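## Task

Find the foam block, which sits inside one of the six drawers belonging to the two short, narrow file cabinets (three drawers each), and set it on the desk. When you finish, all drawers in the room must be fully closed, both cabinets must remain roughly where they started, and the robot must not have toppled or be left leaning. Nothing counts if it stays in place only because the robot is holding it.

## Robot and tools

Robot: a Hello Robot Stretch 4 with one arm. It has an omni-wheel base, a lift that rides up a mast, an arm that telescopes straight forward, a three-joint wrist (yaw, pitch, roll) and a two-finger gripper. It stands about 1.6 m tall; the base edge lies within 0.23 m of the base origin. Loose objects may occasionally get nudged by outside forces.

Frames: the base frame has its origin on the floor below the base centre, x ahead, y to the left, z up. hand_pose is reported in this frame as a point between the open fingertips; with all wrist joints at zero its axes line up with the base frame, though the printed position may be somewhat off. The odometry frame is where the base frame was when the scene began. base_odometry is wheel-count based, so slipping shows up as motion; its heading runs -3.142 to 3.142, positive leftward.

execute_actions(actions, cameras): actions is a list holding exactly one action (or none, which just reports state and pictures). An action may contain base, joints, or both, plus optional pace and contact_limits; alternatively it holds only end_of_arm. Parts of one action start at the same moment and may finish at different times.
- base: one command only, each a relative offset from where the base last measured itself. translate_m moves straight ahead (positive) or back, -2 to 2 m. strafe_m slides sideways, left positive, -2 to 2 m. rotate_rad spins in place, counter-clockwise positive, -3.2 to 3.2 rad.
- joints: absolute targets keyed by name. lift_m 0 to 1.2 m; arm_m 0 to 0.55 m extension; wrist_yaw_rad -1.134 to 4.276 (0 forward, positive left, 3.14 stowed back, arm may obstruct above 3.4); wrist_pitch_rad -1.117 to 4.259 (0 level, 1.57 pointing down); wrist_roll_rad -1.117 to 4.259 (0 keeps fingers level, positive turns the gripper clockwise viewed from behind); gripper_m -0.038 to 0.141, the fingertip gap in metres (negative means the fingers squeeze together). Joint targets past a limit are clipped and the result notes it; any other bad value or unknown key rejects the whole call.
- pace: "slow", "default", "fast" or "max"; base top speeds 0.1/0.3/0.4/0.6 m/s and 1/2/3/4 rad/s, reduced when the lift is above 0.2 m (down to 0.3 m/s and 1 rad/s at full height).
- contact_limits: only arm_m, 0 (gentlest) to 0.75 (firmest), default 0.5.
- end_of_arm: "enable_torque" revives wrist or gripper motors that shut themselves off.
- cameras: list from head_camera, head_left_camera, head_right_camera, wrist_camera, or all; omitted or null gives all, [] gives none.
A joint or base left out of an action may keep pushing toward an older target without its status showing it. A reasonable first move is lift_m 0.4 with wrist_yaw_rad 0 together to unfold the wrist.

wait(seconds): 0 to 10 s with no new command, then the usual report. zoom_image(camera, region): enlarges [x0, y0, x1, y1] (pixels, top-left origin, max 504x504) of that camera's latest full picture. finished_scene(scene): closes the given scene once the last command has been held; irreversible, and it states whether the goal was met and gives the next task. Answering without any tool call ends everything. If a call reports a stop, later movement, wait and finished_scene calls in the same reply are skipped. The robot keeps holding its last command while you reason.

Cameras: head_camera on the mast top looks forward and down (turn the base to look elsewhere); head_left_camera and head_right_camera are fisheyes beside it, aimed more steeply and showing the base and arm; wrist_camera looks along the fingers, tips near the image bottom. Calibration data may be slightly off, more so for the wrist camera.

Result lines: base_status and joint_status tell how each motion ended. done (for the base, the wheels turned the commanded amount even if slipping); off_target (stopped short, possibly still pushing); contact_stop_at_<key> (hit something; that part goes slack, a slack lift may sag under load, slack wheels may roll); limit_stop_at_<name>; limit_stop_at_tilt (leaning beyond 6 degrees, lift, arm and wheels slack and ignore commands until upright); limit_stop_at_own_body (joint would hit the robot; move it away, often caused by upward pitch below -0.2 with roll below -0.4 or above 4); torque_fault (a wrist motor overloaded and went limp; send enable_torque). on_its_own lists uncommanded events; its held at value is the target held. lidar_m: 12 distances in 30-degree sectors, first straight ahead, going counter-clockwise (4th left, 7th back, 10th right); "-" means nothing seen or closer than 0.25 m; it sees tabletops but can miss thin legs, clear items and much behind. wrist_depth_mm: 7x7 median depths, 100 to 2000 mm. turned_by_wheels vs turned_by_imu differing by over about 0.1 rad suggests a collision or slip. base_tilt in degrees, forward and right positive, with a fixed bias up to about 1.5. motor_effort in percent, bracketed peak; wheel positive means turning right.

Gripping: command a gap smaller than the object; squeezing harder pulls it toward the wrist. Gap reading and done do not confirm a grasp; at targets of 0 or above a firm grip shows as a change in gripper effort. If fingertips snag on a surface, raise the lift.

Avoid: driving or turning with over 1 kg held and arm_m above 0.2, especially at fast paces; strong pulls or pushes with the gripper high or at high contact limits (tipping risk); pressing the gripper into things with base or arm moves; dropping, slamming or shoving objects and cabinets hard. Close every drawer fully and keep the robot upright.

Each tool is called in YAML: its name, and indented under it one key for each argument.

## Session

execute_actions:
  actions: []

Scene clock: 0.00 s.
base_odometry: x=+0.000 y=+0.000 heading=+0.000 (m, m, rad; odometry frame)
turned_by_wheels: +0.000 (rad since the last result)
turned_by_imu: +0.000 (rad since the last result)
base_tilt: forward=-0.3 right=-0.1 (deg)
lidar_m: 1.90 2.04 2.00 2.44 2.00 1.47 1.56 2.00 1.91 2.06 1.26 1.16
base_status: not commanded
joint_positions: lift_m=+0.208 arm_m=-0.003 wrist_yaw_rad=+3.196 wrist_pitch_rad=-0.014 wrist_roll_rad=-0.009 gripper_m=+0.057
joint_status: not commanded
motor_effort: lift_m=+20 arm_m=-1 wrist_yaw_rad=+1 wrist_pitch_rad=-8 wrist_roll_rad=+0 gripper_m=-1 wheel_0=+0 wheel_1=+0 wheel_2=+0 (%)
hand_pose: x=-0.1245 y=+0.0716 z=+0.3899 quat_wxyz=(-0.027, +0.007, -0.004, +1.000) (m; base frame)
wrist_depth_mm: - 138 137 - - 1863 1661 / - - 136 - 1756 1537 1708 / - 105 136 1863 1661 1537 1756 / - 116 137 1863 1618 1576 1708 / 142 140 - 1983 1661 1499 1708 / 204 1618 212 1576 196 1464 1397 / 206 1025 960 153 1025 904 976
pictures: head_camera, head_left_camera, head_right_camera, wrist_camera
Images, in order (width x height): head_camera 420x560, head_left_camera 420x672, head_right_camera 420x672, wrist_camera 616x392.

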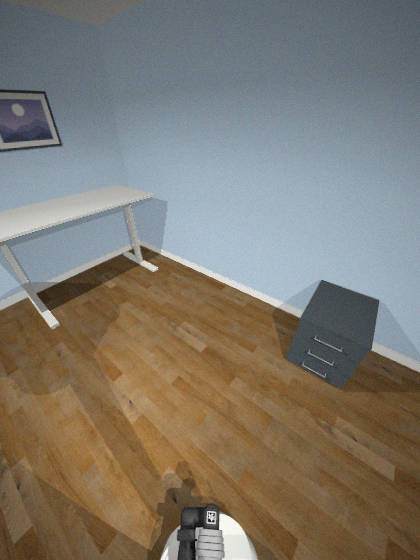

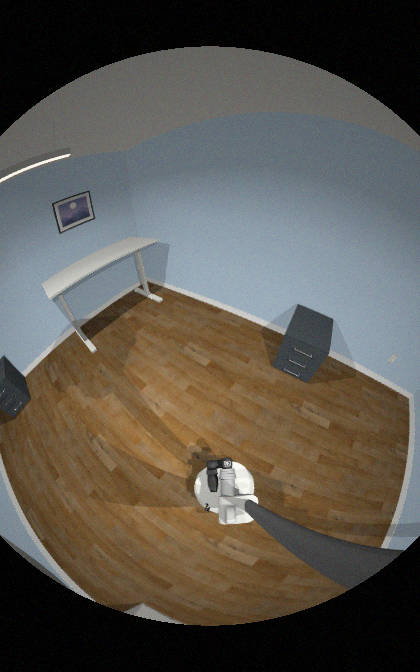

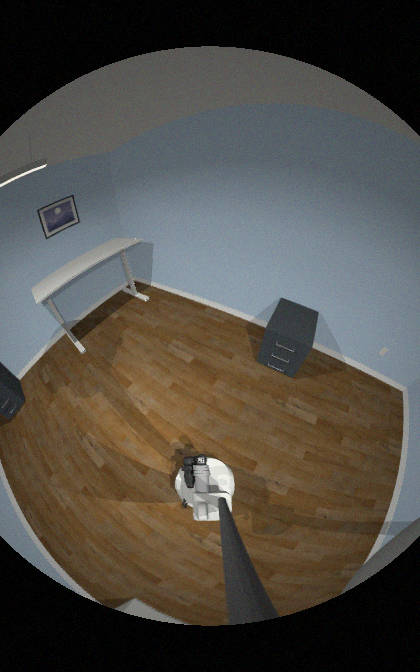

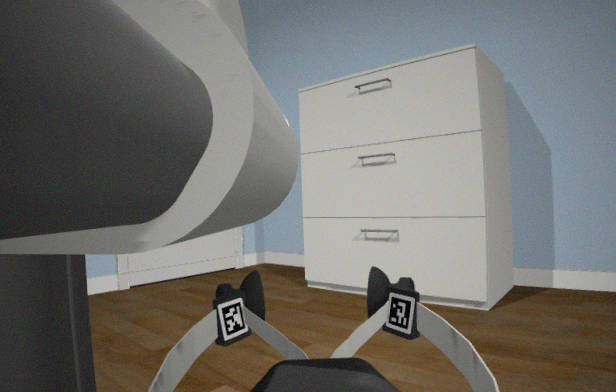

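execute_actions:
  actions:
    - {"base":{"rotate_rad":-0.5},"joints":{"lift_m":0.4,"wrist_yaw_rad":0,"wrist_roll_rad":1.57,"gripper_m":0.1}}
  cameras: ["head_camera","wrist_camera"]

Scene clock: 4.97 s.
base_odometry: x=+0.000 y=+0.000 heading=-0.500 (m, m, rad; odometry frame)
turned_by_wheels: -0.500 (rad since the last result)
turned_by_imu: -0.510 (rad since the last result)
base_tilt: forward=-0.3 right=-0.1 (deg)
lidar_m: 1.17 1.92 2.03 2.01 2.44 1.99 1.46 1.52 1.98 1.88 2.06 1.27
base_status: done
joint_positions: lift_m=+0.400 arm_m=-0.003 wrist_yaw_rad=+0.000 wrist_pitch_rad=-0.014 wrist_roll_rad=+1.570 gripper_m=+0.100
joint_status: all done
motor_effort: lift_m=+23(20) arm_m=+0(1) wrist_yaw_rad=+0(6) wrist_pitch_rad=-8(8) wrist_roll_rad=+0(5) gripper_m=+1(1) wheel_0=-1(8) wheel_1=-2(6) wheel_2=-2(7) (%)
hand_pose: x=+0.4568 y=-0.0873 z=+0.5821 quat_wxyz=(+0.707, +0.707, -0.005, +0.005) (m; base frame)
wrist_depth_mm: 1499 1499 1499 1464 1499 1138 809 / 1537 1499 1499 1537 1537 1138 820 / 1618 1537 1576 1537 991 991 854 / 1576 1618 1576 1576 991 991 854 / 1537 1618 1576 1618 1008 1008 842 / 1618 1618 214 1618 216 1118 854 / 1618 1661 1618 152 1661 1078 854
pictures: head_camera, wrist_camera
camera_calibration (this result's frames):
wrist_camera: T_world_to_cam=[[0.0188237, 0.0205347, -0.999612, 0.582041], [0.0356881, 0.999138, 0.021197, 0.124438], [0.999186, -0.0360732, 0.0180746, -0.247644], [0, 0, 0, 1]] pos_world=[0.232045, -0.145216, 0.583654]
Images, in order (width x height): head_camera 420x560, wrist_camera 616x392.

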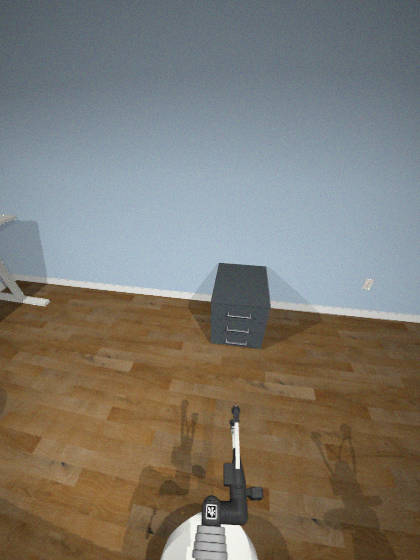

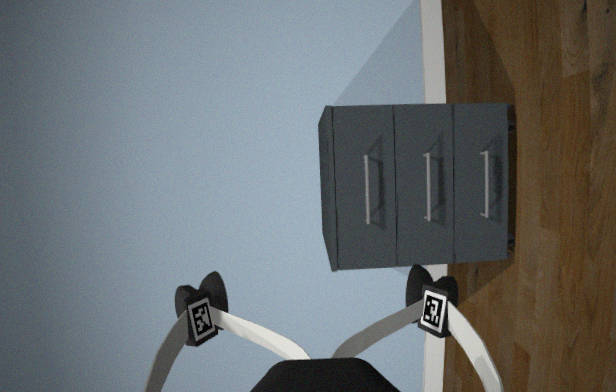

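execute_actions:
  actions:
    - {"base":{"rotate_rad":-0.07},"joints":{"lift_m":0.24}}
  cameras: []

execute_actions:
  actions:
    - {"base":{"translate_m":0.3},"joints":{"arm_m":0.3}}
  cameras: ["head_camera","wrist_camera"]

Scene clock: 9.63 s.
base_odometry: x=+0.000 y=+0.000 heading=-0.570 (m, m, rad; odometry frame)
turned_by_wheels: -0.070 (rad since the last result)
turned_by_imu: -0.070 (rad since the last result)
base_tilt: forward=-0.3 right=-0.1 (deg)
lidar_m: 1.17 1.87 2.07 2.00 2.46 2.00 1.45 1.50 1.98 1.90 2.02 1.85
base_status: done
joint_positions: lift_m=+0.240 arm_m=-0.003 wrist_yaw_rad=+0.000 wrist_pitch_rad=-0.014 wrist_roll_rad=+1.570 gripper_m=+0.100
joint_status: all done
motor_effort: lift_m=+18(22) arm_m=+0(0) wrist_yaw_rad=+1(0) wrist_pitch_rad=-8(9) wrist_roll_rad=+0(1) gripper_m=-2(2) wheel_0=+0(5) wheel_1=+0(5) wheel_2=-1(3) (%)
hand_pose: x=+0.4568 y=-0.0874 z=+0.4225 quat_wxyz=(+0.707, +0.707, -0.005, +0.005) (m; base frame)
wrist_depth_mm: 1576 1576 1537 1537 1576 831 591 / 1537 1537 1537 1537 1537 854 591 / 1576 1576 1537 1576 1008 854 609 / 1661 1618 1618 991 1008 891 615 / 1576 1576 1576 1025 1008 891 621 / 1576 1576 214 1576 216 768 615 / 1661 1618 1576 152 1576 768 640
pictures: none
No camera images: the call's "cameras" was empty. Leave "cameras" out to get every camera's image.

Scene clock: 12.10 s.
base_odometry: x=+0.252 y=-0.162 heading=-0.570 (m, m, rad; odometry frame)
turned_by_wheels: +0.000 (rad since the last result)
turned_by_imu: +0.001 (rad since the last result)
base_tilt: forward=-0.3 right=-0.1 (deg)
lidar_m: 0.87 1.55 2.06 1.99 2.59 2.33 1.78 1.85 2.02 1.90 2.03 0.96
base_status: done
joint_positions: lift_m=+0.240 arm_m=+0.299 wrist_yaw_rad=+0.000 wrist_pitch_rad=-0.014 wrist_roll_rad=+1.570 gripper_m=+0.100
joint_status: all done
motor_effort: lift_m=+18(18) arm_m=+5(5) wrist_yaw_rad=+1(2) wrist_pitch_rad=-8(8) wrist_roll_rad=+0(0) gripper_m=+0(2) wheel_0=+2(3) wheel_1=+1(7) wheel_2=+0(10) (%)
hand_pose: x=+0.7586 y=-0.0874 z=+0.4226 quat_wxyz=(+0.707, +0.707, -0.005, +0.005) (m; base frame)
wrist_depth_mm: 931 946 946 931 960 820 591 / 946 960 382 382 384 384 379 / 946 960 379 382 382 382 384 / 976 960 382 382 382 382 384 / 960 960 382 384 384 389 387 / 960 960 213 387 217 387 389 / 976 991 387 152 387 389 387
pictures: head_camera, wrist_camera
camera_calibration (this result's frames):
wrist_camera: T_world_to_cam=[[0.0190049, 0.020642, -0.999606, 0.416775], [0.0359884, 0.999125, 0.0213163, 0.116859], [0.999171, -0.0363793, 0.0182454, -0.54637], [0, 0, 0, 1]] pos_world=[0.533791, -0.145236, 0.424089]
Images, in order (width x height): head_camera 420x560, wrist_camera 616x392.

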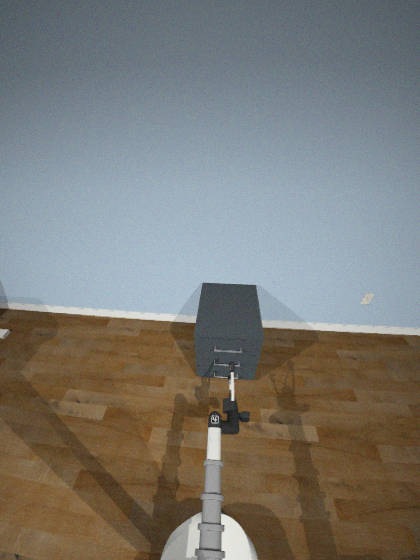

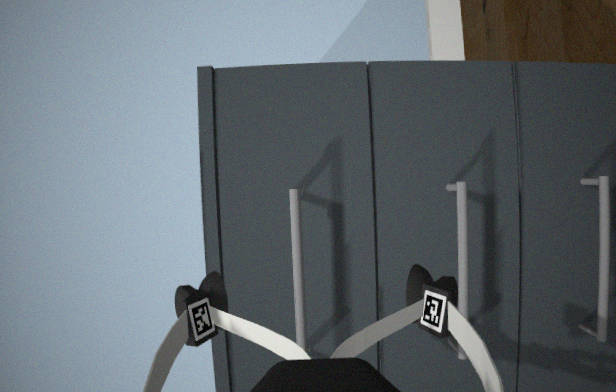

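execute_actions:
  actions:
    - {"joints":{"arm_m":0.43,"lift_m":0.258},"contact_limits":{"arm_m":0.2}}
  cameras: ["wrist_camera"]

execute_actions:
  actions:
    - {"joints":{"gripper_m":-0.01}}
  cameras: []

execute_actions:
  actions:
    - {"joints":{"arm_m":0.1}}
  cameras: ["head_camera","wrist_camera"]

Scene clock: 15.50 s.
base_odometry: x=+0.252 y=-0.162 heading=-0.570 (m, m, rad; odometry frame)
turned_by_wheels: +0.000 (rad since the last result)
turned_by_imu: +0.001 (rad since the last result)
base_tilt: forward=-0.3 right=-0.1 (deg)
lidar_m: 0.89 1.55 2.06 1.99 2.55 2.32 1.79 1.84 2.03 1.92 2.03 0.96
base_status: not commanded
joint_positions: lift_m=+0.258 arm_m=+0.429 wrist_yaw_rad=+0.000 wrist_pitch_rad=-0.014 wrist_roll_rad=+1.570 gripper_m=+0.100
joint_status: all done
motor_effort: lift_m=+23(19) arm_m=+4(5) wrist_yaw_rad=+1(1) wrist_pitch_rad=-8(8) wrist_roll_rad=+0(0) gripper_m=+0(3) wheel_0=+1(1) wheel_1=+1(1) wheel_2=+0(0) (%)
contact_limits: arm_m 0.2
hand_pose: x=+0.8885 y=-0.0874 z=+0.4401 quat_wxyz=(+0.707, +0.707, -0.005, +0.005) (m; base frame)
wrist_depth_mm: 798 820 248 249 249 250 - / 809 809 250 249 250 251 252 / 820 809 250 251 251 250 251 / 831 820 251 253 253 253 253 / 809 831 252 253 253 253 255 / 831 831 213 253 216 254 255 / 842 842 253 152 257 256 -
pictures: wrist_camera
camera_calibration (this result's frames):
wrist_camera: T_world_to_cam=[[0.0190098, 0.020641, -0.999606, 0.431865], [0.036053, 0.999123, 0.0213167, 0.111768], [0.999169, -0.036444, 0.0182489, -0.676558], [0, 0, 0, 1]] pos_world=[0.663756, -0.145241, 0.441659]
Images, in order (width x height): wrist_camera 616x392.

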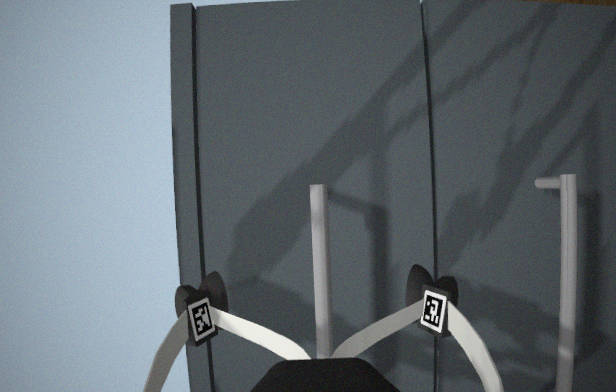

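Scene clock: 17.37 s.
base_odometry: x=+0.252 y=-0.162 heading=-0.570 (m, m, rad; odometry frame)
turned_by_wheels: +0.000 (rad since the last result)
turned_by_imu: +0.001 (rad since the last result)
base_tilt: forward=-0.3 right=-0.1 (deg)
lidar_m: 0.88 1.54 2.07 1.98 2.57 2.33 1.80 1.86 2.02 1.89 2.03 0.95
base_status: not commanded
joint_positions: lift_m=+0.258 arm_m=+0.429 wrist_yaw_rad=+0.001 wrist_pitch_rad=-0.011 wrist_roll_rad=+1.570 gripper_m=-0.010
joint_status: all done
motor_effort: lift_m=+23(23) arm_m=+4(5) wrist_yaw_rad=-2(1) wrist_pitch_rad=-17(18) wrist_roll_rad=+0(0) gripper_m=-18(13) wheel_0=+1(1) wheel_1=+1(1) wheel_2=+0(0) (%)
hand_pose: x=+0.8888 y=-0.0872 z=+0.4391 quat_wxyz=(+0.707, +0.707, -0.004, +0.004) (m; base frame)
wrist_depth_mm: 798 809 246 247 247 250 - / 809 820 247 248 249 251 251 / 820 820 249 249 251 251 252 / 820 831 249 250 252 252 254 / 831 831 250 251 251 255 255 / 831 831 252 206 187 254 255 / 820 831 252 186 252 256 -
pictures: none
No camera images: the call's "cameras" was empty. Leave "cameras" out to get every camera's image.

Scene clock: 19.47 s.
base_odometry: x=+0.252 y=-0.162 heading=-0.570 (m, m, rad; odometry frame)
turned_by_wheels: +0.000 (rad since the last result)
turned_by_imu: +0.001 (rad since the last result)
base_tilt: forward=-0.3 right=-0.1 (deg)
lidar_m: 0.55 1.54 2.07 1.98 2.55 2.34 1.76 1.83 2.01 1.92 2.04 0.60
base_status: not commanded
joint_positions: lift_m=+0.258 arm_m=+0.101 wrist_yaw_rad=+0.008 wrist_pitch_rad=-0.010 wrist_roll_rad=+1.570 gripper_m=-0.010
joint_status: all done
on_its_own: wrist_yaw_rad is at rest, and its effort (-21) is outside its rest range (-13 to +13)
motor_effort: lift_m=+23(23) arm_m=-4(7) wrist_yaw_rad=-21(21) wrist_pitch_rad=-21(21) wrist_roll_rad=+0(0) gripper_m=-15(17) wheel_0=+4(4) wheel_1=+2(2) wheel_2=+1(1) (%)
hand_pose: x=+0.5608 y=-0.0852 z=+0.4388 quat_wxyz=(+0.707, +0.707, -0.001, +0.006) (m; base frame)
wrist_depth_mm: 1118 1160 245 245 246 854 615 / 1118 1138 247 247 248 809 591 / 1138 1160 247 248 249 574 585 / 1160 1160 249 249 251 591 591 / 1138 1182 249 249 252 585 591 / 1182 1182 252 204 186 597 591 / 1182 1160 179 186 254 597 615
pictures: head_camera, wrist_camera
camera_calibration (this result's frames):
wrist_camera: T_world_to_cam=[[0.0143075, 0.02075, -0.999682, 0.439418], [0.0285605, 0.999368, 0.0211523, 0.125713], [0.99949, -0.0288541, 0.0137059, -0.34659], [0, 0, 0, 1]] pos_world=[0.336536, -0.144752, 0.44137]
Images, in order (width x height): head_camera 420x560, wrist_camera 616x392.

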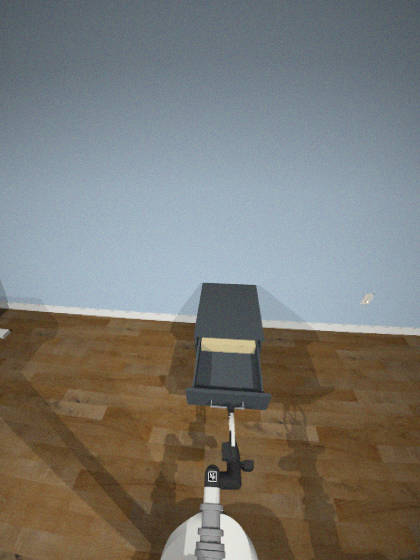

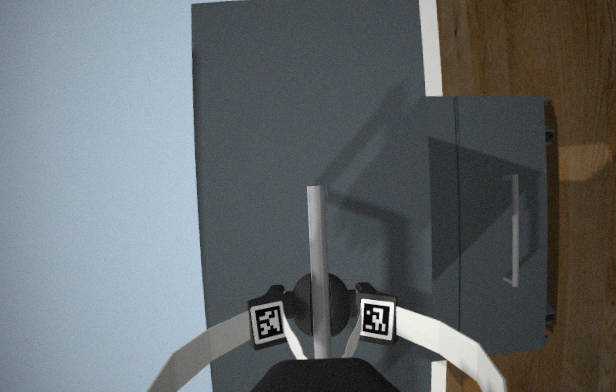

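zoom_image:
  camera: "head_camera"
  region: [170,320,290,420]

Region (170, 320, 290, 420) of head_camera's 420x560 image, scaled by 4.200, with more detail than that image has.

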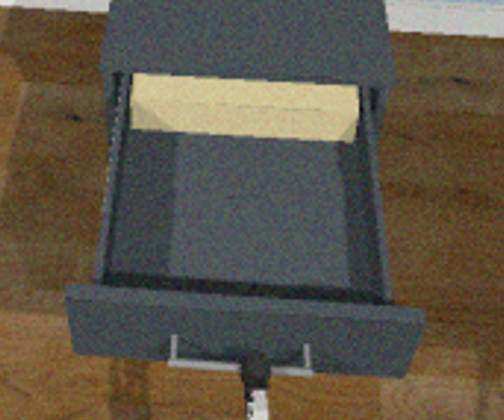

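Files; empty. Close and do the middle.

execute_actions:
  actions:
    - {"joints":{"arm_m":0.432}}
  cameras: []

execute_actions:
  actions:
    - {"joints":{"gripper_m":0.1}}
  cameras: []

execute_actions:
  actions:
    - {"joints":{"arm_m":0.36}}
  cameras: []

execute_actions:
  actions:
    - {"joints":{"lift_m":0.11}}
  cameras: []

execute_actions:
  actions:
    - {"joints":{"arm_m":0.43},"contact_limits":{"arm_m":0.2}}
  cameras: ["wrist_camera"]

execute_actions:
  actions:
    - {"joints":{"gripper_m":-0.01}}
  cameras: []

execute_actions:
  actions:
    - {"joints":{"arm_m":0.1}}
  cameras: ["head_camera"]

zoom_image:
  camera: "head_camera"
  region: [170,320,290,440]

Scene clock: 28.37 s.
base_odometry: x=+0.252 y=-0.162 heading=-0.571 (m, m, rad; odometry frame)
turned_by_wheels: -0.001 (rad since the last result)
turned_by_imu: +0.001 (rad since the last result)
base_tilt: forward=-0.3 right=-0.1 (deg)
lidar_m: 0.87 1.55 2.09 1.98 2.54 2.32 1.76 1.86 2.03 1.91 2.05 0.96
base_status: not commanded
joint_positions: lift_m=+0.258 arm_m=+0.431 wrist_yaw_rad=-0.002 wrist_pitch_rad=-0.011 wrist_roll_rad=+1.570 gripper_m=-0.010
joint_status: all done
motor_effort: lift_m=+23(23) arm_m=+4(2) wrist_yaw_rad=+6(20) wrist_pitch_rad=-18(21) wrist_roll_rad=+0(0) gripper_m=-12(17) wheel_0=+0(4) wheel_1=+0(2) wheel_2=-1(1) (%)
hand_pose: x=+0.8906 y=-0.0879 z=+0.4391 quat_wxyz=(+0.707, +0.707, -0.004, +0.003) (m; base frame)
wrist_depth_mm: 820 820 247 247 247 249 - / 809 820 248 248 248 251 251 / 831 820 250 249 250 251 250 / 820 820 249 250 251 251 252 / 842 831 249 250 252 253 253 / 831 820 249 206 187 253 255 / 831 842 251 185 253 253 -
pictures: none
No camera images: the call's "cameras" was empty. Leave "cameras" out to get every camera's image.

Scene clock: 30.23 s.
base_odometry: x=+0.252 y=-0.162 heading=-0.571 (m, m, rad; odometry frame)
turned_by_wheels: +0.000 (rad since the last result)
turned_by_imu: +0.001 (rad since the last result)
base_tilt: forward=-0.3 right=-0.1 (deg)
lidar_m: 0.85 1.53 2.08 1.99 2.56 2.33 1.77 1.80 2.01 1.90 2.05 0.95
base_status: not commanded
joint_positions: lift_m=+0.258 arm_m=+0.431 wrist_yaw_rad=+0.000 wrist_pitch_rad=-0.014 wrist_roll_rad=+1.570 gripper_m=+0.100
joint_status: all done
motor_effort: lift_m=+23(23) arm_m=+4(4) wrist_yaw_rad=+2(10) wrist_pitch_rad=-10(17) wrist_roll_rad=+0(0) gripper_m=-5(14) wheel_0=+0(0) wheel_1=+0(0) wheel_2=-2(2) (%)
hand_pose: x=+0.8907 y=-0.0875 z=+0.4399 quat_wxyz=(+0.707, +0.707, -0.005, +0.005) (m; base frame)
wrist_depth_mm: 809 809 248 248 247 248 - / 809 809 248 249 248 248 249 / 820 820 250 249 249 250 251 / 820 831 251 250 250 250 249 / 831 820 251 250 251 252 252 / 831 842 214 252 216 252 253 / 831 831 252 152 252 252 -
pictures: none
No camera images: the call's "cameras" was empty. Leave "cameras" out to get every camera's image.

Scene clock: 31.37 s.
base_odometry: x=+0.252 y=-0.162 heading=-0.571 (m, m, rad; odometry frame)
turned_by_wheels: +0.000 (rad since the last result)
turned_by_imu: +0.000 (rad since the last result)
base_tilt: forward=-0.3 right=-0.1 (deg)
lidar_m: 0.88 1.55 2.07 1.98 2.57 2.33 1.77 1.83 2.02 1.88 2.02 0.93
base_status: not commanded
joint_positions: lift_m=+0.258 arm_m=+0.361 wrist_yaw_rad=+0.000 wrist_pitch_rad=-0.014 wrist_roll_rad=+1.570 gripper_m=+0.100
joint_status: all done
motor_effort: lift_m=+23(23) arm_m=-4(8) wrist_yaw_rad=+1(2) wrist_pitch_rad=-9(9) wrist_roll_rad=+0(0) gripper_m=-1(1) wheel_0=-1(1) wheel_1=+0(0) wheel_2=-2(2) (%)
hand_pose: x=+0.8202 y=-0.0874 z=+0.4400 quat_wxyz=(+0.707, +0.707, -0.005, +0.005) (m; base frame)
wrist_depth_mm: 891 878 878 891 609 320 585 / 891 891 320 319 319 319 320 / 878 878 317 320 322 320 322 / 891 878 319 322 324 322 325 / 891 891 320 320 324 325 324 / 917 904 214 324 216 322 324 / 917 931 324 152 325 322 325
pictures: none
No camera images: the call's "cameras" was empty. Leave "cameras" out to get every camera's image.

Scene clock: 33.07 s.
base_odometry: x=+0.252 y=-0.162 heading=-0.571 (m, m, rad; odometry frame)
turned_by_wheels: +0.000 (rad since the last result)
turned_by_imu: +0.001 (rad since the last result)
base_tilt: forward=-0.3 right=-0.1 (deg)
lidar_m: 0.87 1.54 2.07 1.98 2.56 2.34 1.80 1.84 2.01 1.92 2.04 0.93
base_status: not commanded
joint_positions: lift_m=+0.110 arm_m=+0.361 wrist_yaw_rad=+0.000 wrist_pitch_rad=-0.014 wrist_roll_rad=+1.570 gripper_m=+0.100
joint_status: all done
motor_effort: lift_m=+17(21) arm_m=-5(4) wrist_yaw_rad=+1(1) wrist_pitch_rad=-9(9) wrist_roll_rad=+0(0) gripper_m=-2(3) wheel_0=+0(0) wheel_1=+0(0) wheel_2=-2(2) (%)
hand_pose: x=+0.8202 y=-0.0874 z=+0.2925 quat_wxyz=(+0.707, +0.707, -0.005, +0.005) (m; base frame)
wrist_depth_mm: 866 878 891 866 554 320 384 / 317 319 319 320 319 320 320 / 320 319 317 320 320 322 322 / 317 319 320 319 324 322 324 / 320 320 320 324 320 324 324 / 320 322 213 325 217 327 325 / 322 322 325 152 325 325 327
pictures: none
No camera images: the call's "cameras" was empty. Leave "cameras" out to get every camera's image.

Scene clock: 34.20 s.
base_odometry: x=+0.252 y=-0.162 heading=-0.571 (m, m, rad; odometry frame)
turned_by_wheels: +0.000 (rad since the last result)
turned_by_imu: +0.000 (rad since the last result)
base_tilt: forward=-0.3 right=-0.1 (deg)
lidar_m: 0.87 1.56 2.08 1.99 2.58 2.34 1.77 1.82 2.00 1.90 2.00 0.96
base_status: not commanded
joint_positions: lift_m=+0.110 arm_m=+0.429 wrist_yaw_rad=+0.000 wrist_pitch_rad=-0.014 wrist_roll_rad=+1.570 gripper_m=+0.100
joint_status: all done
motor_effort: lift_m=+17(17) arm_m=+5(6) wrist_yaw_rad=+1(1) wrist_pitch_rad=-9(9) wrist_roll_rad=+0(0) gripper_m=-2(0) wheel_0=+0(0) wheel_1=+0(0) wheel_2=-2(2) (%)
contact_limits: arm_m 0.2
hand_pose: x=+0.8885 y=-0.0874 z=+0.2925 quat_wxyz=(+0.707, +0.707, -0.005, +0.005) (m; base frame)
wrist_depth_mm: 248 248 250 249 248 251 - / 248 249 249 250 251 252 251 / 250 250 252 250 252 252 252 / 251 251 252 252 252 252 253 / 251 252 253 252 253 253 255 / 252 253 214 253 216 255 255 / 254 253 255 151 256 255 -
pictures: wrist_camera
camera_calibration (this result's frames):
wrist_camera: T_world_to_cam=[[0.0187296, 0.0206441, -0.999611, 0.284546], [0.036102, 0.999121, 0.0213104, 0.114886], [0.999173, -0.0364871, 0.0179678, -0.673784], [0, 0, 0, 1]] pos_world=[0.663749, -0.145243, 0.294094]
Images, in order (width x height): wrist_camera 616x392.

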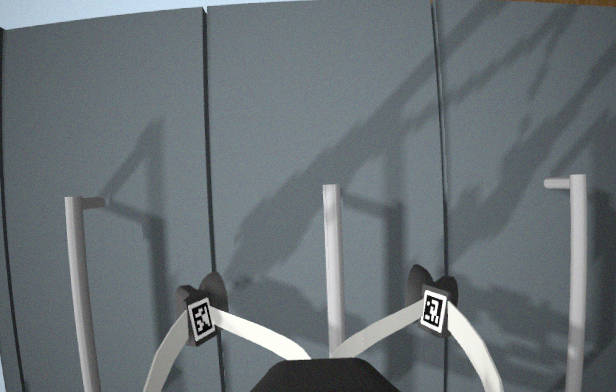

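Scene clock: 36.07 s.
base_odometry: x=+0.252 y=-0.162 heading=-0.571 (m, m, rad; odometry frame)
turned_by_wheels: +0.000 (rad since the last result)
turned_by_imu: +0.001 (rad since the last result)
base_tilt: forward=-0.3 right=-0.1 (deg)
lidar_m: 0.86 1.54 2.07 1.97 2.58 2.34 1.74 1.83 2.02 1.91 2.03 0.93
base_status: not commanded
joint_positions: lift_m=+0.110 arm_m=+0.429 wrist_yaw_rad=+0.001 wrist_pitch_rad=-0.005 wrist_roll_rad=+1.570 gripper_m=-0.010
joint_status: all done
on_its_own: wrist_pitch_rad is at rest, and its effort (-35) is outside its rest range (-23 to +23)
motor_effort: lift_m=+20(20) arm_m=+4(5) wrist_yaw_rad=-1(2) wrist_pitch_rad=-35(37) wrist_roll_rad=+0(0) gripper_m=-15(14) wheel_0=+0(0) wheel_1=+0(0) wheel_2=-2(2) (%)
hand_pose: x=+0.8888 y=-0.0872 z=+0.2895 quat_wxyz=(+0.707, +0.707, -0.001, +0.002) (m; base frame)
wrist_depth_mm: 245 247 246 249 251 252 - / 246 248 248 249 250 253 254 / 248 249 248 251 251 254 254 / 248 250 250 250 252 254 256 / 249 249 251 252 254 256 254 / 249 251 252 206 188 256 257 / 235 252 176 219 256 257 -
pictures: none
No camera images: the call's "cameras" was empty. Leave "cameras" out to get every camera's image.

Scene clock: 38.17 s.
base_odometry: x=+0.252 y=-0.162 heading=-0.571 (m, m, rad; odometry frame)
turned_by_wheels: +0.000 (rad since the last result)
turned_by_imu: +0.001 (rad since the last result)
base_tilt: forward=-0.3 right=-0.1 (deg)
lidar_m: 0.88 1.55 2.07 2.00 2.56 2.32 1.78 1.83 2.02 1.90 2.03 0.94
base_status: not commanded
joint_positions: lift_m=+0.110 arm_m=+0.101 wrist_yaw_rad=+0.000 wrist_pitch_rad=-0.014 wrist_roll_rad=+1.570 gripper_m=-0.010
joint_status: all done
motor_effort: lift_m=+21(20) arm_m=-4(8) wrist_yaw_rad=+1(5) wrist_pitch_rad=-9(36) wrist_roll_rad=+0(0) gripper_m=-9(17) wheel_0=+0(1) wheel_1=+0(0) wheel_2=-1(2) (%)
hand_pose: x=+0.5602 y=-0.0874 z=+0.2923 quat_wxyz=(+0.707, +0.707, -0.005, +0.005) (m; base frame)
wrist_depth_mm: 1138 1160 1138 1160 1098 564 415 / 1160 1138 1138 1160 991 585 418 / 1160 1138 580 580 591 585 421 / 1160 1160 574 585 580 591 421 / 1182 1205 585 580 585 580 439 / 1182 1182 585 202 210 591 436 / 1160 1160 384 184 603 535 433
pictures: head_camera
Images, in order (width x height): head_camera 420x560.

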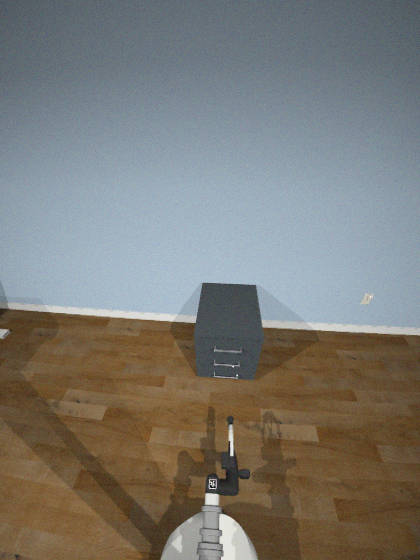

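Region (170, 320, 290, 440) of head_camera's 420x560 image, scaled by 4.200, with more detail than that image has.

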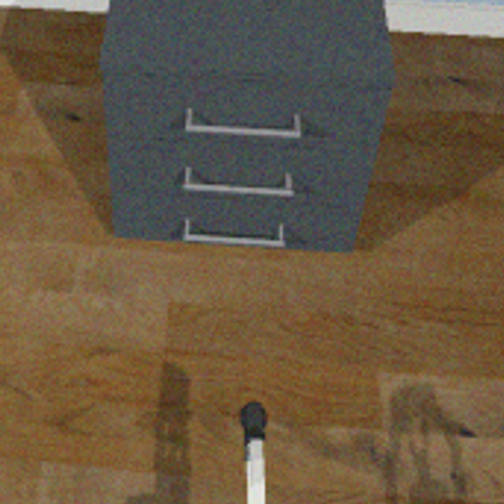

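Slipped; lower 1.2 cm.

execute_actions:
  actions:
    - {"joints":{"arm_m":0.435,"lift_m":0.098,"gripper_m":0.1},"contact_limits":{"arm_m":0.2}}
  cameras: []

execute_actions:
  actions:
    - {"joints":{"gripper_m":-0.02}}
  cameras: []

execute_actions:
  actions:
    - {"joints":{"arm_m":0.1}}
  cameras: ["head_camera"]

zoom_image:
  camera: "head_camera"
  region: [170,320,290,440]

Scene clock: 42.63 s.
base_odometry: x=+0.252 y=-0.162 heading=-0.571 (m, m, rad; odometry frame)
turned_by_wheels: +0.000 (rad since the last result)
turned_by_imu: +0.002 (rad since the last result)
base_tilt: forward=-0.3 right=-0.1 (deg)
lidar_m: 0.89 1.55 2.08 1.99 2.57 2.33 1.77 1.84 2.01 1.87 2.01 0.97
base_status: not commanded
joint_positions: lift_m=+0.098 arm_m=+0.434 wrist_yaw_rad=+0.000 wrist_pitch_rad=-0.014 wrist_roll_rad=+1.570 gripper_m=+0.100
joint_status: all done
motor_effort: lift_m=+18(16) arm_m=+5(2) wrist_yaw_rad=+1(1) wrist_pitch_rad=-8(9) wrist_roll_rad=+0(0) gripper_m=+1(10) wheel_0=+0(0) wheel_1=+0(0) wheel_2=-1(1) (%)
contact_limits: arm_m 0.2
hand_pose: x=+0.8935 y=-0.0874 z=+0.2806 quat_wxyz=(+0.707, +0.707, -0.005, +0.005) (m; base frame)
wrist_depth_mm: 244 245 245 246 247 245 - / 245 246 246 244 247 247 248 / 246 247 248 247 247 248 247 / 245 246 247 249 249 250 250 / 247 247 249 249 248 250 250 / 248 248 214 248 216 249 250 / 251 249 250 152 250 251 -
pictures: none
No camera images: the call's "cameras" was empty. Leave "cameras" out to get every camera's image.

Scene clock: 44.57 s.
base_odometry: x=+0.252 y=-0.162 heading=-0.571 (m, m, rad; odometry frame)
turned_by_wheels: +0.000 (rad since the last result)
turned_by_imu: +0.001 (rad since the last result)
base_tilt: forward=-0.3 right=-0.1 (deg)
lidar_m: 0.85 1.56 2.09 2.00 2.55 2.34 1.76 1.84 2.00 1.91 2.03 0.96
base_status: not commanded
joint_positions: lift_m=+0.098 arm_m=+0.434 wrist_yaw_rad=+0.001 wrist_pitch_rad=-0.014 wrist_roll_rad=+1.570 gripper_m=-0.019
joint_status: all done
motor_effort: lift_m=+18(18) arm_m=+3(5) wrist_yaw_rad=-2(2) wrist_pitch_rad=-8(7) wrist_roll_rad=+0(0) gripper_m=-18(18) wheel_0=+0(0) wheel_1=+0(0) wheel_2=-1(1) (%)
hand_pose: x=+0.8938 y=-0.0872 z=+0.2806 quat_wxyz=(+0.707, +0.707, -0.005, +0.005) (m; base frame)
wrist_depth_mm: 243 244 239 240 241 246 - / 244 245 242 240 241 247 246 / 245 246 242 242 243 246 248 / 246 247 242 243 243 248 247 / 247 248 244 243 245 250 250 / 248 248 244 208 186 250 250 / 249 249 245 197 247 250 -
pictures: none
No camera images: the call's "cameras" was empty. Leave "cameras" out to get every camera's image.

Scene clock: 46.67 s.
base_odometry: x=+0.252 y=-0.162 heading=-0.570 (m, m, rad; odometry frame)
turned_by_wheels: +0.001 (rad since the last result)
turned_by_imu: +0.002 (rad since the last result)
base_tilt: forward=-0.3 right=-0.1 (deg)
lidar_m: 0.53 1.56 2.05 1.98 2.57 2.31 1.78 1.84 2.01 1.90 2.03 0.58
base_status: not commanded
joint_positions: lift_m=+0.098 arm_m=+0.101 wrist_yaw_rad=+0.008 wrist_pitch_rad=-0.014 wrist_roll_rad=+1.570 gripper_m=-0.020
joint_status: all done
on_its_own: wrist_yaw_rad is at rest, and its effort (-22) is outside its rest range (-13 to +13)
motor_effort: lift_m=+18(18) arm_m=-4(1) wrist_yaw_rad=-22(22) wrist_pitch_rad=-9(9) wrist_roll_rad=+0(0) gripper_m=-15(20) wheel_0=+4(5) wheel_1=+2(2) wheel_2=+1(1) (%)
hand_pose: x=+0.5609 y=-0.0851 z=+0.2804 quat_wxyz=(+0.707, +0.707, -0.002, +0.008) (m; base frame)
wrist_depth_mm: 1118 1138 236 236 237 539 389 / 1138 1160 238 237 239 554 399 / 1138 1182 240 238 241 574 410 / 1160 1182 242 240 242 580 407 / 1160 1118 242 241 243 585 418 / 1182 1205 243 207 185 585 415 / 1182 1160 244 196 246 473 418
pictures: head_camera
Images, in order (width x height): head_camera 420x560.

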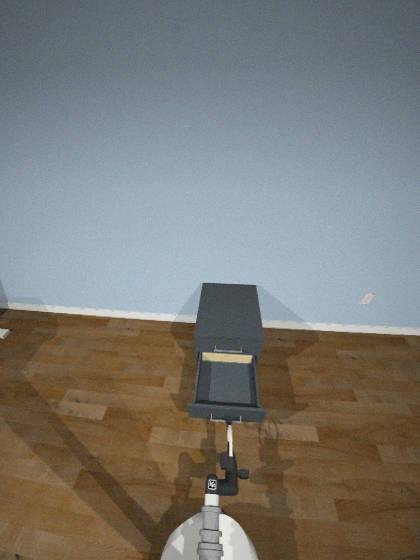

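Region (170, 320, 290, 440) of head_camera's 420x560 image, scaled by 4.200, with more detail than that image has.

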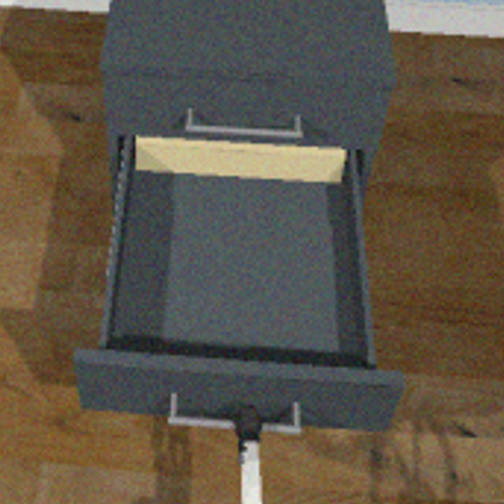

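execute_actions:
  actions:
    - {"joints":{"arm_m":0.44}}
  cameras: []

execute_actions:
  actions:
    - {"joints":{"gripper_m":0.1}}
  cameras: []

execute_actions:
  actions:
    - {"joints":{"arm_m":0.36}}
  cameras: []

execute_actions:
  actions:
    - {"joints":{"lift_m":0.0,"wrist_pitch_rad":0.2}}
  cameras: ["wrist_camera"]

Scene clock: 50.93 s.
base_odometry: x=+0.252 y=-0.162 heading=-0.570 (m, m, rad; odometry frame)
turned_by_wheels: -0.001 (rad since the last result)
turned_by_imu: +0.001 (rad since the last result)
base_tilt: forward=-0.3 right=-0.1 (deg)
lidar_m: 0.88 1.55 2.05 1.98 2.59 2.34 1.78 1.86 2.00 1.92 2.04 0.91
base_status: not commanded
joint_positions: lift_m=+0.098 arm_m=+0.439 wrist_yaw_rad=-0.001 wrist_pitch_rad=-0.015 wrist_roll_rad=+1.570 gripper_m=-0.019
joint_status: all done
motor_effort: lift_m=+18(18) arm_m=+4(6) wrist_yaw_rad=+4(22) wrist_pitch_rad=-7(9) wrist_roll_rad=+0(0) gripper_m=-15(18) wheel_0=+0(4) wheel_1=+0(2) wheel_2=-1(2) (%)
hand_pose: x=+0.8986 y=-0.0878 z=+0.2806 quat_wxyz=(+0.707, +0.707, -0.006, +0.005) (m; base frame)
wrist_depth_mm: 239 240 238 238 238 240 - / 240 240 239 239 239 241 243 / 242 241 241 240 242 243 243 / 242 241 240 240 240 244 243 / 244 243 241 242 243 245 244 / 244 245 242 206 186 245 246 / 229 245 243 196 244 245 -
pictures: none
No camera images: the call's "cameras" was empty. Leave "cameras" out to get every camera's image.

Scene clock: 52.87 s.
base_odometry: x=+0.252 y=-0.162 heading=-0.571 (m, m, rad; odometry frame)
turned_by_wheels: +0.000 (rad since the last result)
turned_by_imu: +0.001 (rad since the last result)
base_tilt: forward=-0.3 right=-0.1 (deg)
lidar_m: 0.88 1.55 2.09 1.98 2.57 2.32 1.78 1.83 2.02 1.90 2.01 0.95
base_status: not commanded
joint_positions: lift_m=+0.098 arm_m=+0.439 wrist_yaw_rad=-0.001 wrist_pitch_rad=-0.014 wrist_roll_rad=+1.570 gripper_m=+0.100
joint_status: all done
motor_effort: lift_m=+18(18) arm_m=+4(3) wrist_yaw_rad=+4(8) wrist_pitch_rad=-10(10) wrist_roll_rad=+0(0) gripper_m=+2(19) wheel_0=+0(0) wheel_1=+0(0) wheel_2=-2(2) (%)
hand_pose: x=+0.8986 y=-0.0878 z=+0.2804 quat_wxyz=(+0.707, +0.707, -0.005, +0.004) (m; base frame)
wrist_depth_mm: 240 239 240 241 241 241 - / 240 240 240 241 242 242 244 / 240 243 243 242 243 243 242 / 242 243 242 244 244 244 245 / 242 243 243 244 245 244 245 / 242 244 244 243 197 246 245 / 244 244 244 153 246 247 -
pictures: none
No camera images: the call's "cameras" was empty. Leave "cameras" out to get every camera's image.

Scene clock: 54.03 s.
base_odometry: x=+0.252 y=-0.162 heading=-0.570 (m, m, rad; odometry frame)
turned_by_wheels: +0.000 (rad since the last result)
turned_by_imu: +0.001 (rad since the last result)
base_tilt: forward=-0.3 right=-0.1 (deg)
lidar_m: 0.85 1.55 2.05 1.99 2.58 2.32 1.75 1.83 1.99 1.92 2.04 0.94
base_status: not commanded
joint_positions: lift_m=+0.098 arm_m=+0.361 wrist_yaw_rad=+0.000 wrist_pitch_rad=-0.014 wrist_roll_rad=+1.570 gripper_m=+0.100
joint_status: all done
motor_effort: lift_m=+19(19) arm_m=-5(10) wrist_yaw_rad=+1(4) wrist_pitch_rad=-9(18) wrist_roll_rad=+0(0) gripper_m=-1(1) wheel_0=+0(0) wheel_1=+0(0) wheel_2=-1(2) (%)
hand_pose: x=+0.8202 y=-0.0874 z=+0.2804 quat_wxyz=(+0.707, +0.707, -0.005, +0.005) (m; base frame)
wrist_depth_mm: 866 891 891 878 530 322 370 / 317 320 319 320 319 320 322 / 319 322 320 320 320 320 322 / 320 319 324 322 324 322 325 / 320 322 322 322 324 322 324 / 322 325 214 324 216 325 327 / 324 324 325 152 325 327 327
pictures: none
No camera images: the call's "cameras" was empty. Leave "cameras" out to get every camera's image.

Scene clock: 55.47 s.
base_odometry: x=+0.252 y=-0.162 heading=-0.570 (m, m, rad; odometry frame)
turned_by_wheels: +0.000 (rad since the last result)
turned_by_imu: +0.001 (rad since the last result)
base_tilt: forward=-0.3 right=-0.1 (deg)
lidar_m: 0.87 1.56 2.06 1.98 2.56 2.31 1.79 1.84 2.02 1.90 2.02 0.95
base_status: not commanded
joint_positions: lift_m=+0.000 arm_m=+0.361 wrist_yaw_rad=+0.000 wrist_pitch_rad=+0.202 wrist_roll_rad=+1.570 gripper_m=+0.100
joint_status: all done
motor_effort: lift_m=+18(20) arm_m=-4(4) wrist_yaw_rad=+1(1) wrist_pitch_rad=-7(3) wrist_roll_rad=+1(0) gripper_m=+2(1) wheel_0=+0(0) wheel_1=+0(0) wheel_2=-1(1) (%)
hand_pose: x=+0.8143 y=-0.0874 z=+0.1206 quat_wxyz=(+0.704, +0.703, +0.071, -0.071) (m; base frame)
wrist_depth_mm: 778 809 854 603 351 229 - / 285 297 312 329 342 233 189 / 285 300 315 329 340 236 191 / 285 300 317 330 343 240 193 / 282 301 317 330 347 243 195 / 283 300 213 330 216 219 195 / 286 297 319 152 351 218 -
pictures: wrist_camera
camera_calibration (this result's frames):
wrist_camera: T_world_to_cam=[[-0.196018, 0.0206635, -0.980383, 0.286658], [0.0398666, 0.999119, 0.0130874, 0.119162], [0.97979, -0.0365192, -0.196669, -0.554918], [0, 0, 0, 1]] pos_world=[0.595143, -0.145245, 0.17034]
Images, in order (width x height): wrist_camera 616x392.

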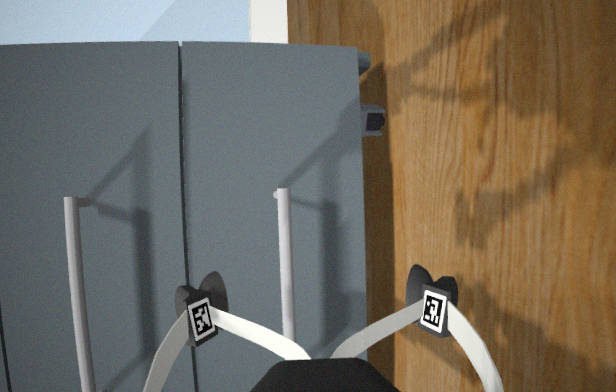

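execute_actions:
  actions:
    - {"joints":{"arm_m":0.435,"lift_m":0.006},"contact_limits":{"arm_m":0.2}}
  cameras: ["wrist_camera"]

execute_actions:
  actions:
    - {"joints":{"gripper_m":-0.02}}
  cameras: []

execute_actions:
  actions:
    - {"joints":{"arm_m":0.1}}
  cameras: ["head_camera"]

zoom_image:
  camera: "head_camera"
  region: [170,340,290,460]

Scene clock: 59.17 s.
base_odometry: x=+0.252 y=-0.162 heading=-0.571 (m, m, rad; odometry frame)
turned_by_wheels: +0.000 (rad since the last result)
turned_by_imu: +0.001 (rad since the last result)
base_tilt: forward=-0.3 right=-0.1 (deg)
lidar_m: 0.88 1.54 2.07 1.99 2.57 2.33 1.76 1.84 2.02 1.90 2.05 0.96
base_status: not commanded
joint_positions: lift_m=+0.006 arm_m=+0.434 wrist_yaw_rad=-0.002 wrist_pitch_rad=+0.201 wrist_roll_rad=+1.570 gripper_m=+0.100
joint_status: all done
motor_effort: lift_m=+23(26) arm_m=+8(5) wrist_yaw_rad=+8(8) wrist_pitch_rad=-2(8) wrist_roll_rad=+0(0) gripper_m=-2(2) wheel_0=+1(2) wheel_1=+1(1) wheel_2=-3(3) (%)
contact_limits: arm_m 0.2
hand_pose: x=+0.8870 y=-0.0881 z=+0.1265 quat_wxyz=(+0.704, +0.703, +0.070, -0.072) (m; base frame)
wrist_depth_mm: 221 230 241 254 270 237 - / 220 230 243 255 270 242 195 / 220 231 245 254 270 247 198 / 222 232 245 255 270 249 200 / 222 232 244 254 271 251 201 / 222 232 211 256 216 227 202 / 223 229 247 148 272 226 -
pictures: wrist_camera
camera_calibration (this result's frames):
wrist_camera: T_world_to_cam=[[-0.19455, 0.0211228, -0.980665, 0.305496], [0.0422086, 0.999022, 0.0131446, 0.114764], [0.979984, -0.0388352, -0.195252, -0.625478], [0, 0, 0, 1]] pos_world=[0.667549, -0.145395, 0.175955]
Images, in order (width x height): wrist_camera 616x392.

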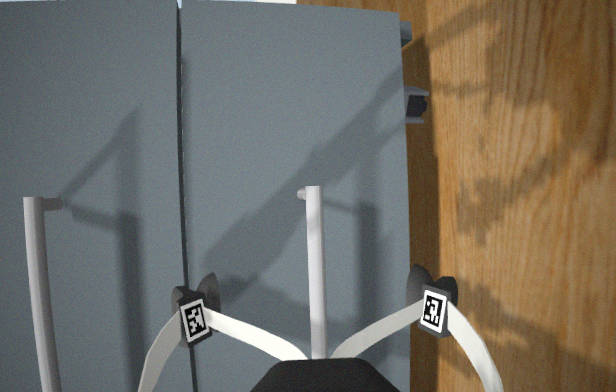

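Scene clock: 61.10 s.
base_odometry: x=+0.252 y=-0.162 heading=-0.570 (m, m, rad; odometry frame)
turned_by_wheels: +0.000 (rad since the last result)
turned_by_imu: +0.001 (rad since the last result)
base_tilt: forward=-0.3 right=-0.2 (deg)
lidar_m: 0.88 1.56 2.09 1.99 2.60 2.33 1.76 1.83 2.03 1.91 2.01 0.92
base_status: not commanded
joint_positions: lift_m=+0.006 arm_m=+0.434 wrist_yaw_rad=+0.001 wrist_pitch_rad=+0.203 wrist_roll_rad=+1.570 gripper_m=-0.019
joint_status: all done
motor_effort: lift_m=+20(23) arm_m=+3(8) wrist_yaw_rad=-1(8) wrist_pitch_rad=-10(22) wrist_roll_rad=+0(0) gripper_m=-20(19) wheel_0=+1(2) wheel_1=+1(1) wheel_2=-1(3) (%)
hand_pose: x=+0.8880 y=-0.0872 z=+0.1261 quat_wxyz=(+0.704, +0.703, +0.072, -0.071) (m; base frame)
wrist_depth_mm: 219 229 237 250 264 237 - / 220 229 239 251 266 241 193 / 220 229 238 252 264 244 197 / 220 231 240 248 266 248 199 / 220 230 242 250 268 249 200 / 221 231 237 206 186 250 200 / 221 229 238 201 266 148 -
pictures: none
No camera images: the call's "cameras" was empty. Leave "cameras" out to get every camera's image.

Scene clock: 63.20 s.
base_odometry: x=+0.252 y=-0.162 heading=-0.570 (m, m, rad; odometry frame)
turned_by_wheels: +0.001 (rad since the last result)
turned_by_imu: +0.001 (rad since the last result)
base_tilt: forward=-0.3 right=-0.1 (deg)
lidar_m: 0.56 1.55 2.06 1.99 2.58 2.34 1.75 1.85 1.99 1.91 2.02 0.58
base_status: not commanded
joint_positions: lift_m=+0.006 arm_m=+0.101 wrist_yaw_rad=+0.008 wrist_pitch_rad=+0.205 wrist_roll_rad=+1.570 gripper_m=-0.019
joint_status: all done
on_its_own: wrist_yaw_rad is at rest, and its effort (-21) is outside its rest range (-13 to +13)
motor_effort: lift_m=+20(20) arm_m=-5(6) wrist_yaw_rad=-21(21) wrist_pitch_rad=-14(14) wrist_roll_rad=+0(0) gripper_m=-18(18) wheel_0=+4(4) wheel_1=+2(2) wheel_2=+1(1) (%)
hand_pose: x=+0.5548 y=-0.0853 z=+0.1256 quat_wxyz=(+0.704, +0.703, +0.075, -0.069) (m; base frame)
wrist_depth_mm: 1008 1060 235 246 260 236 - / 991 1078 236 247 264 241 195 / 517 539 236 249 263 244 198 / 521 535 238 247 265 249 200 / 521 535 239 249 266 250 201 / 517 539 236 204 186 250 201 / 521 539 208 217 267 214 -
pictures: head_camera
Images, in order (width x height): head_camera 420x560.

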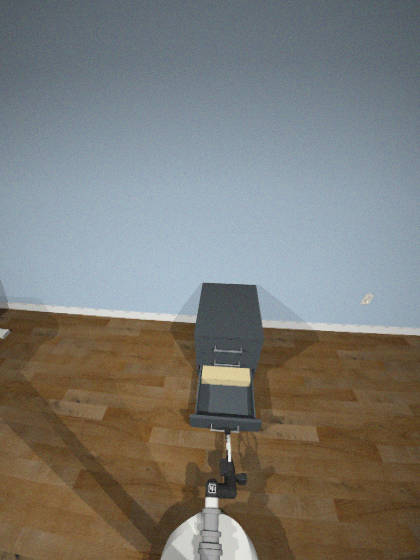

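Region (170, 340, 290, 460) of head_camera's 420x560 image, scaled by 4.200, with more detail than that image has.

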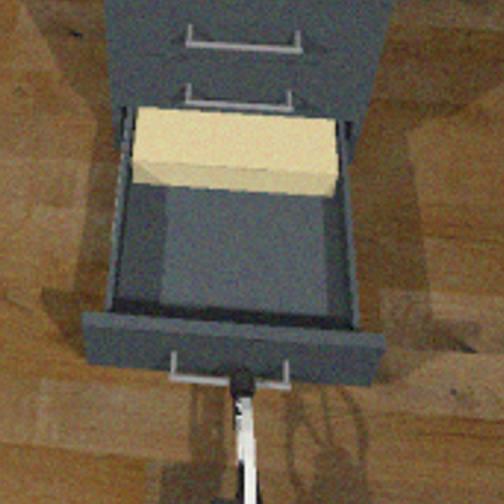

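Empty. Close, go to the other cabinet.

execute_actions:
  actions:
    - {"joints":{"arm_m":0.44}}
  cameras: []

execute_actions:
  actions:
    - {"joints":{"gripper_m":0.06}}
  cameras: []

execute_actions:
  actions:
    - {"joints":{"arm_m":0.0,"wrist_pitch_rad":0}}
  cameras: ["wrist_camera"]

execute_actions:
  actions:
    - {"base":{"rotate_rad":1.57},"joints":{"lift_m":0.25,"gripper_m":0.1}}
  cameras: ["head_camera","head_left_camera"]

Scene clock: 68.07 s.
base_odometry: x=+0.252 y=-0.162 heading=-0.570 (m, m, rad; odometry frame)
turned_by_wheels: +0.000 (rad since the last result)
turned_by_imu: +0.001 (rad since the last result)
base_tilt: forward=-0.3 right=-0.1 (deg)
lidar_m: 0.88 1.56 2.05 1.99 2.55 2.32 1.77 1.85 2.02 1.90 2.01 0.95
base_status: not commanded
joint_positions: lift_m=+0.006 arm_m=+0.439 wrist_yaw_rad=-0.001 wrist_pitch_rad=+0.204 wrist_roll_rad=+1.570 gripper_m=-0.019
joint_status: all done
motor_effort: lift_m=+20(20) arm_m=+5(9) wrist_yaw_rad=+3(21) wrist_pitch_rad=-12(15) wrist_roll_rad=+0(0) gripper_m=-16(20) wheel_0=+1(5) wheel_1=+1(2) wheel_2=+0(1) (%)
hand_pose: x=+0.8925 y=-0.0876 z=+0.1259 quat_wxyz=(+0.704, +0.703, +0.072, -0.072) (m; base frame)
wrist_depth_mm: 215 224 236 248 264 236 - / 215 224 237 250 264 240 195 / 215 225 237 250 263 245 197 / 217 226 237 249 265 248 200 / 216 226 240 248 266 248 200 / 216 228 236 208 185 250 200 / 217 226 237 216 265 213 -
pictures: none
No camera images: the call's "cameras" was empty. Leave "cameras" out to get every camera's image.

Scene clock: 69.60 s.
base_odometry: x=+0.252 y=-0.162 heading=-0.570 (m, m, rad; odometry frame)
turned_by_wheels: +0.000 (rad since the last result)
turned_by_imu: +0.001 (rad since the last result)
base_tilt: forward=-0.3 right=-0.1 (deg)
lidar_m: 0.88 1.55 2.08 1.98 2.60 2.31 1.77 1.83 2.01 1.89 2.03 0.94
base_status: not commanded
joint_positions: lift_m=+0.006 arm_m=+0.439 wrist_yaw_rad=+0.000 wrist_pitch_rad=+0.205 wrist_roll_rad=+1.570 gripper_m=+0.060
joint_status: all done
motor_effort: lift_m=+20(20) arm_m=+5(5) wrist_yaw_rad=+2(5) wrist_pitch_rad=-15(15) wrist_roll_rad=+0(1) gripper_m=-1(14) wheel_0=+1(1) wheel_1=+1(1) wheel_2=-2(1) (%)
hand_pose: x=+0.8925 y=-0.0875 z=+0.1255 quat_wxyz=(+0.704, +0.703, +0.072, -0.072) (m; base frame)
wrist_depth_mm: 214 224 236 250 264 235 - / 215 225 237 250 264 239 193 / 215 226 237 251 265 243 195 / 216 227 238 249 263 247 198 / 216 225 238 249 265 247 198 / 216 226 218 248 198 235 198 / 216 227 239 146 266 222 -
pictures: none
No camera images: the call's "cameras" was empty. Leave "cameras" out to get every camera's image.

Scene clock: 71.23 s.
base_odometry: x=+0.252 y=-0.162 heading=-0.570 (m, m, rad; odometry frame)
turned_by_wheels: +0.000 (rad since the last result)
turned_by_imu: +0.001 (rad since the last result)
base_tilt: forward=-0.3 right=-0.1 (deg)
lidar_m: 0.86 1.54 2.06 2.00 2.58 2.32 1.77 1.85 2.04 1.90 2.00 0.91
base_status: not commanded
joint_positions: lift_m=+0.006 arm_m=+0.144 wrist_yaw_rad=+0.000 wrist_pitch_rad=+0.003 wrist_roll_rad=+1.570 gripper_m=+0.060
joint_status: arm_m limit_stop_at_own_body (moved -0.295 of -0.439); the others done
on_its_own: lift_m is slack since a limit_stop_at_own_body; arm_m is slack since a limit_stop_at_own_body (your +0.000 is given up)
motor_effort: lift_m=+20(22) arm_m=+0(6) wrist_yaw_rad=+2(8) wrist_pitch_rad=-8(59) wrist_roll_rad=+0(1) gripper_m=-4(9) wheel_0=+2(2) wheel_1=+1(1) wheel_2=-2(3) (%)
hand_pose: x=+0.6034 y=-0.0875 z=+0.1834 quat_wxyz=(+0.707, +0.707, +0.001, -0.001) (m; base frame)
wrist_depth_mm: 1078 1078 1098 1098 661 347 - / 1098 1098 1098 1118 603 355 258 / 1118 535 535 544 539 364 263 / 1138 535 539 539 544 373 270 / 1078 539 539 544 544 373 270 / 1098 544 216 549 198 349 268 / 1098 549 544 154 549 324 -
pictures: wrist_camera
camera_calibration (this result's frames):
wrist_camera: T_world_to_cam=[[0.00215172, 0.0207121, -0.999783, 0.190877], [0.036767, 0.999108, 0.0207772, 0.127289], [0.999322, -0.0368037, 0.00138828, -0.384071], [0, 0, 0, 1]] pos_world=[0.37872, -0.145264, 0.188724]
Images, in order (width x height): wrist_camera 616x392.

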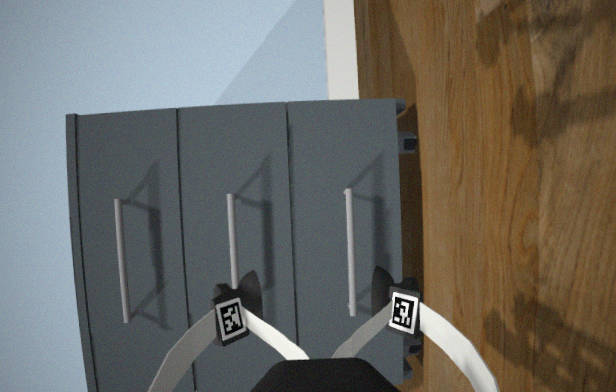

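not run: a stop came earlier in this reply.

execute_actions:
  actions:
    - {"base":{"rotate_rad":1.57},"joints":{"lift_m":0.25,"gripper_m":0.1,"arm_m":0.15}}
  cameras: ["head_camera","head_left_camera"]

Scene clock: 74.33 s.
base_odometry: x=+0.252 y=-0.162 heading=+1.000 (m, m, rad; odometry frame)
turned_by_wheels: +1.570 (rad since the last result)
turned_by_imu: +1.609 (rad since the last result)
base_tilt: forward=-0.3 right=-0.2 (deg)
lidar_m: 1.99 2.58 2.33 1.79 1.84 2.01 1.93 2.04 0.92 0.86 1.57 2.03
base_status: done
joint_positions: lift_m=+0.250 arm_m=+0.149 wrist_yaw_rad=+0.000 wrist_pitch_rad=+0.003 wrist_roll_rad=+1.570 gripper_m=+0.100
joint_status: all done
motor_effort: lift_m=+23(27) arm_m=+5(0) wrist_yaw_rad=+1(2) wrist_pitch_rad=-8(7) wrist_roll_rad=-1(1) gripper_m=-2(2) wheel_0=+0(8) wheel_1=+1(3) wheel_2=-1(9) (%)
hand_pose: x=+0.6086 y=-0.0874 z=+0.4272 quat_wxyz=(+0.707, +0.707, +0.001, -0.001) (m; base frame)
wrist_depth_mm: - - - - 1576 820 597 / - - - - 1618 831 591 / - - - - 1661 854 609 / - - 1921 - 1708 878 609 / - - - - 1756 891 615 / - - 214 - 216 768 615 / - - - 152 1576 768 627
pictures: head_camera, head_left_camera
Images, in order (width x height): head_camera 420x560, head_left_camera 420x672.

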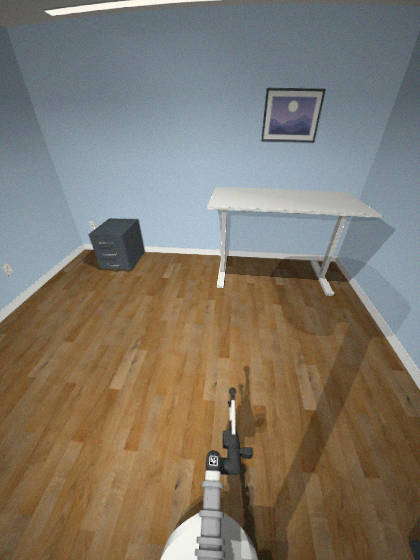

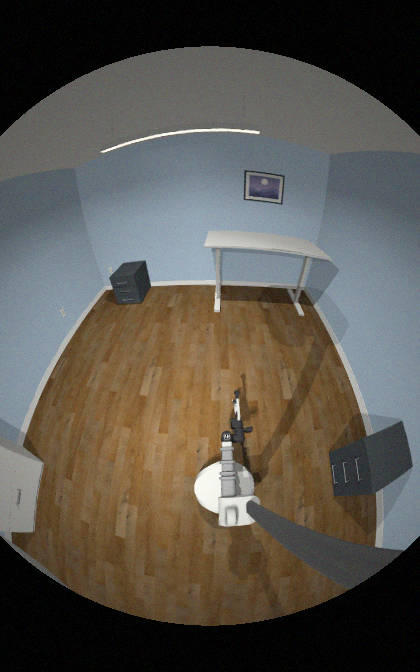

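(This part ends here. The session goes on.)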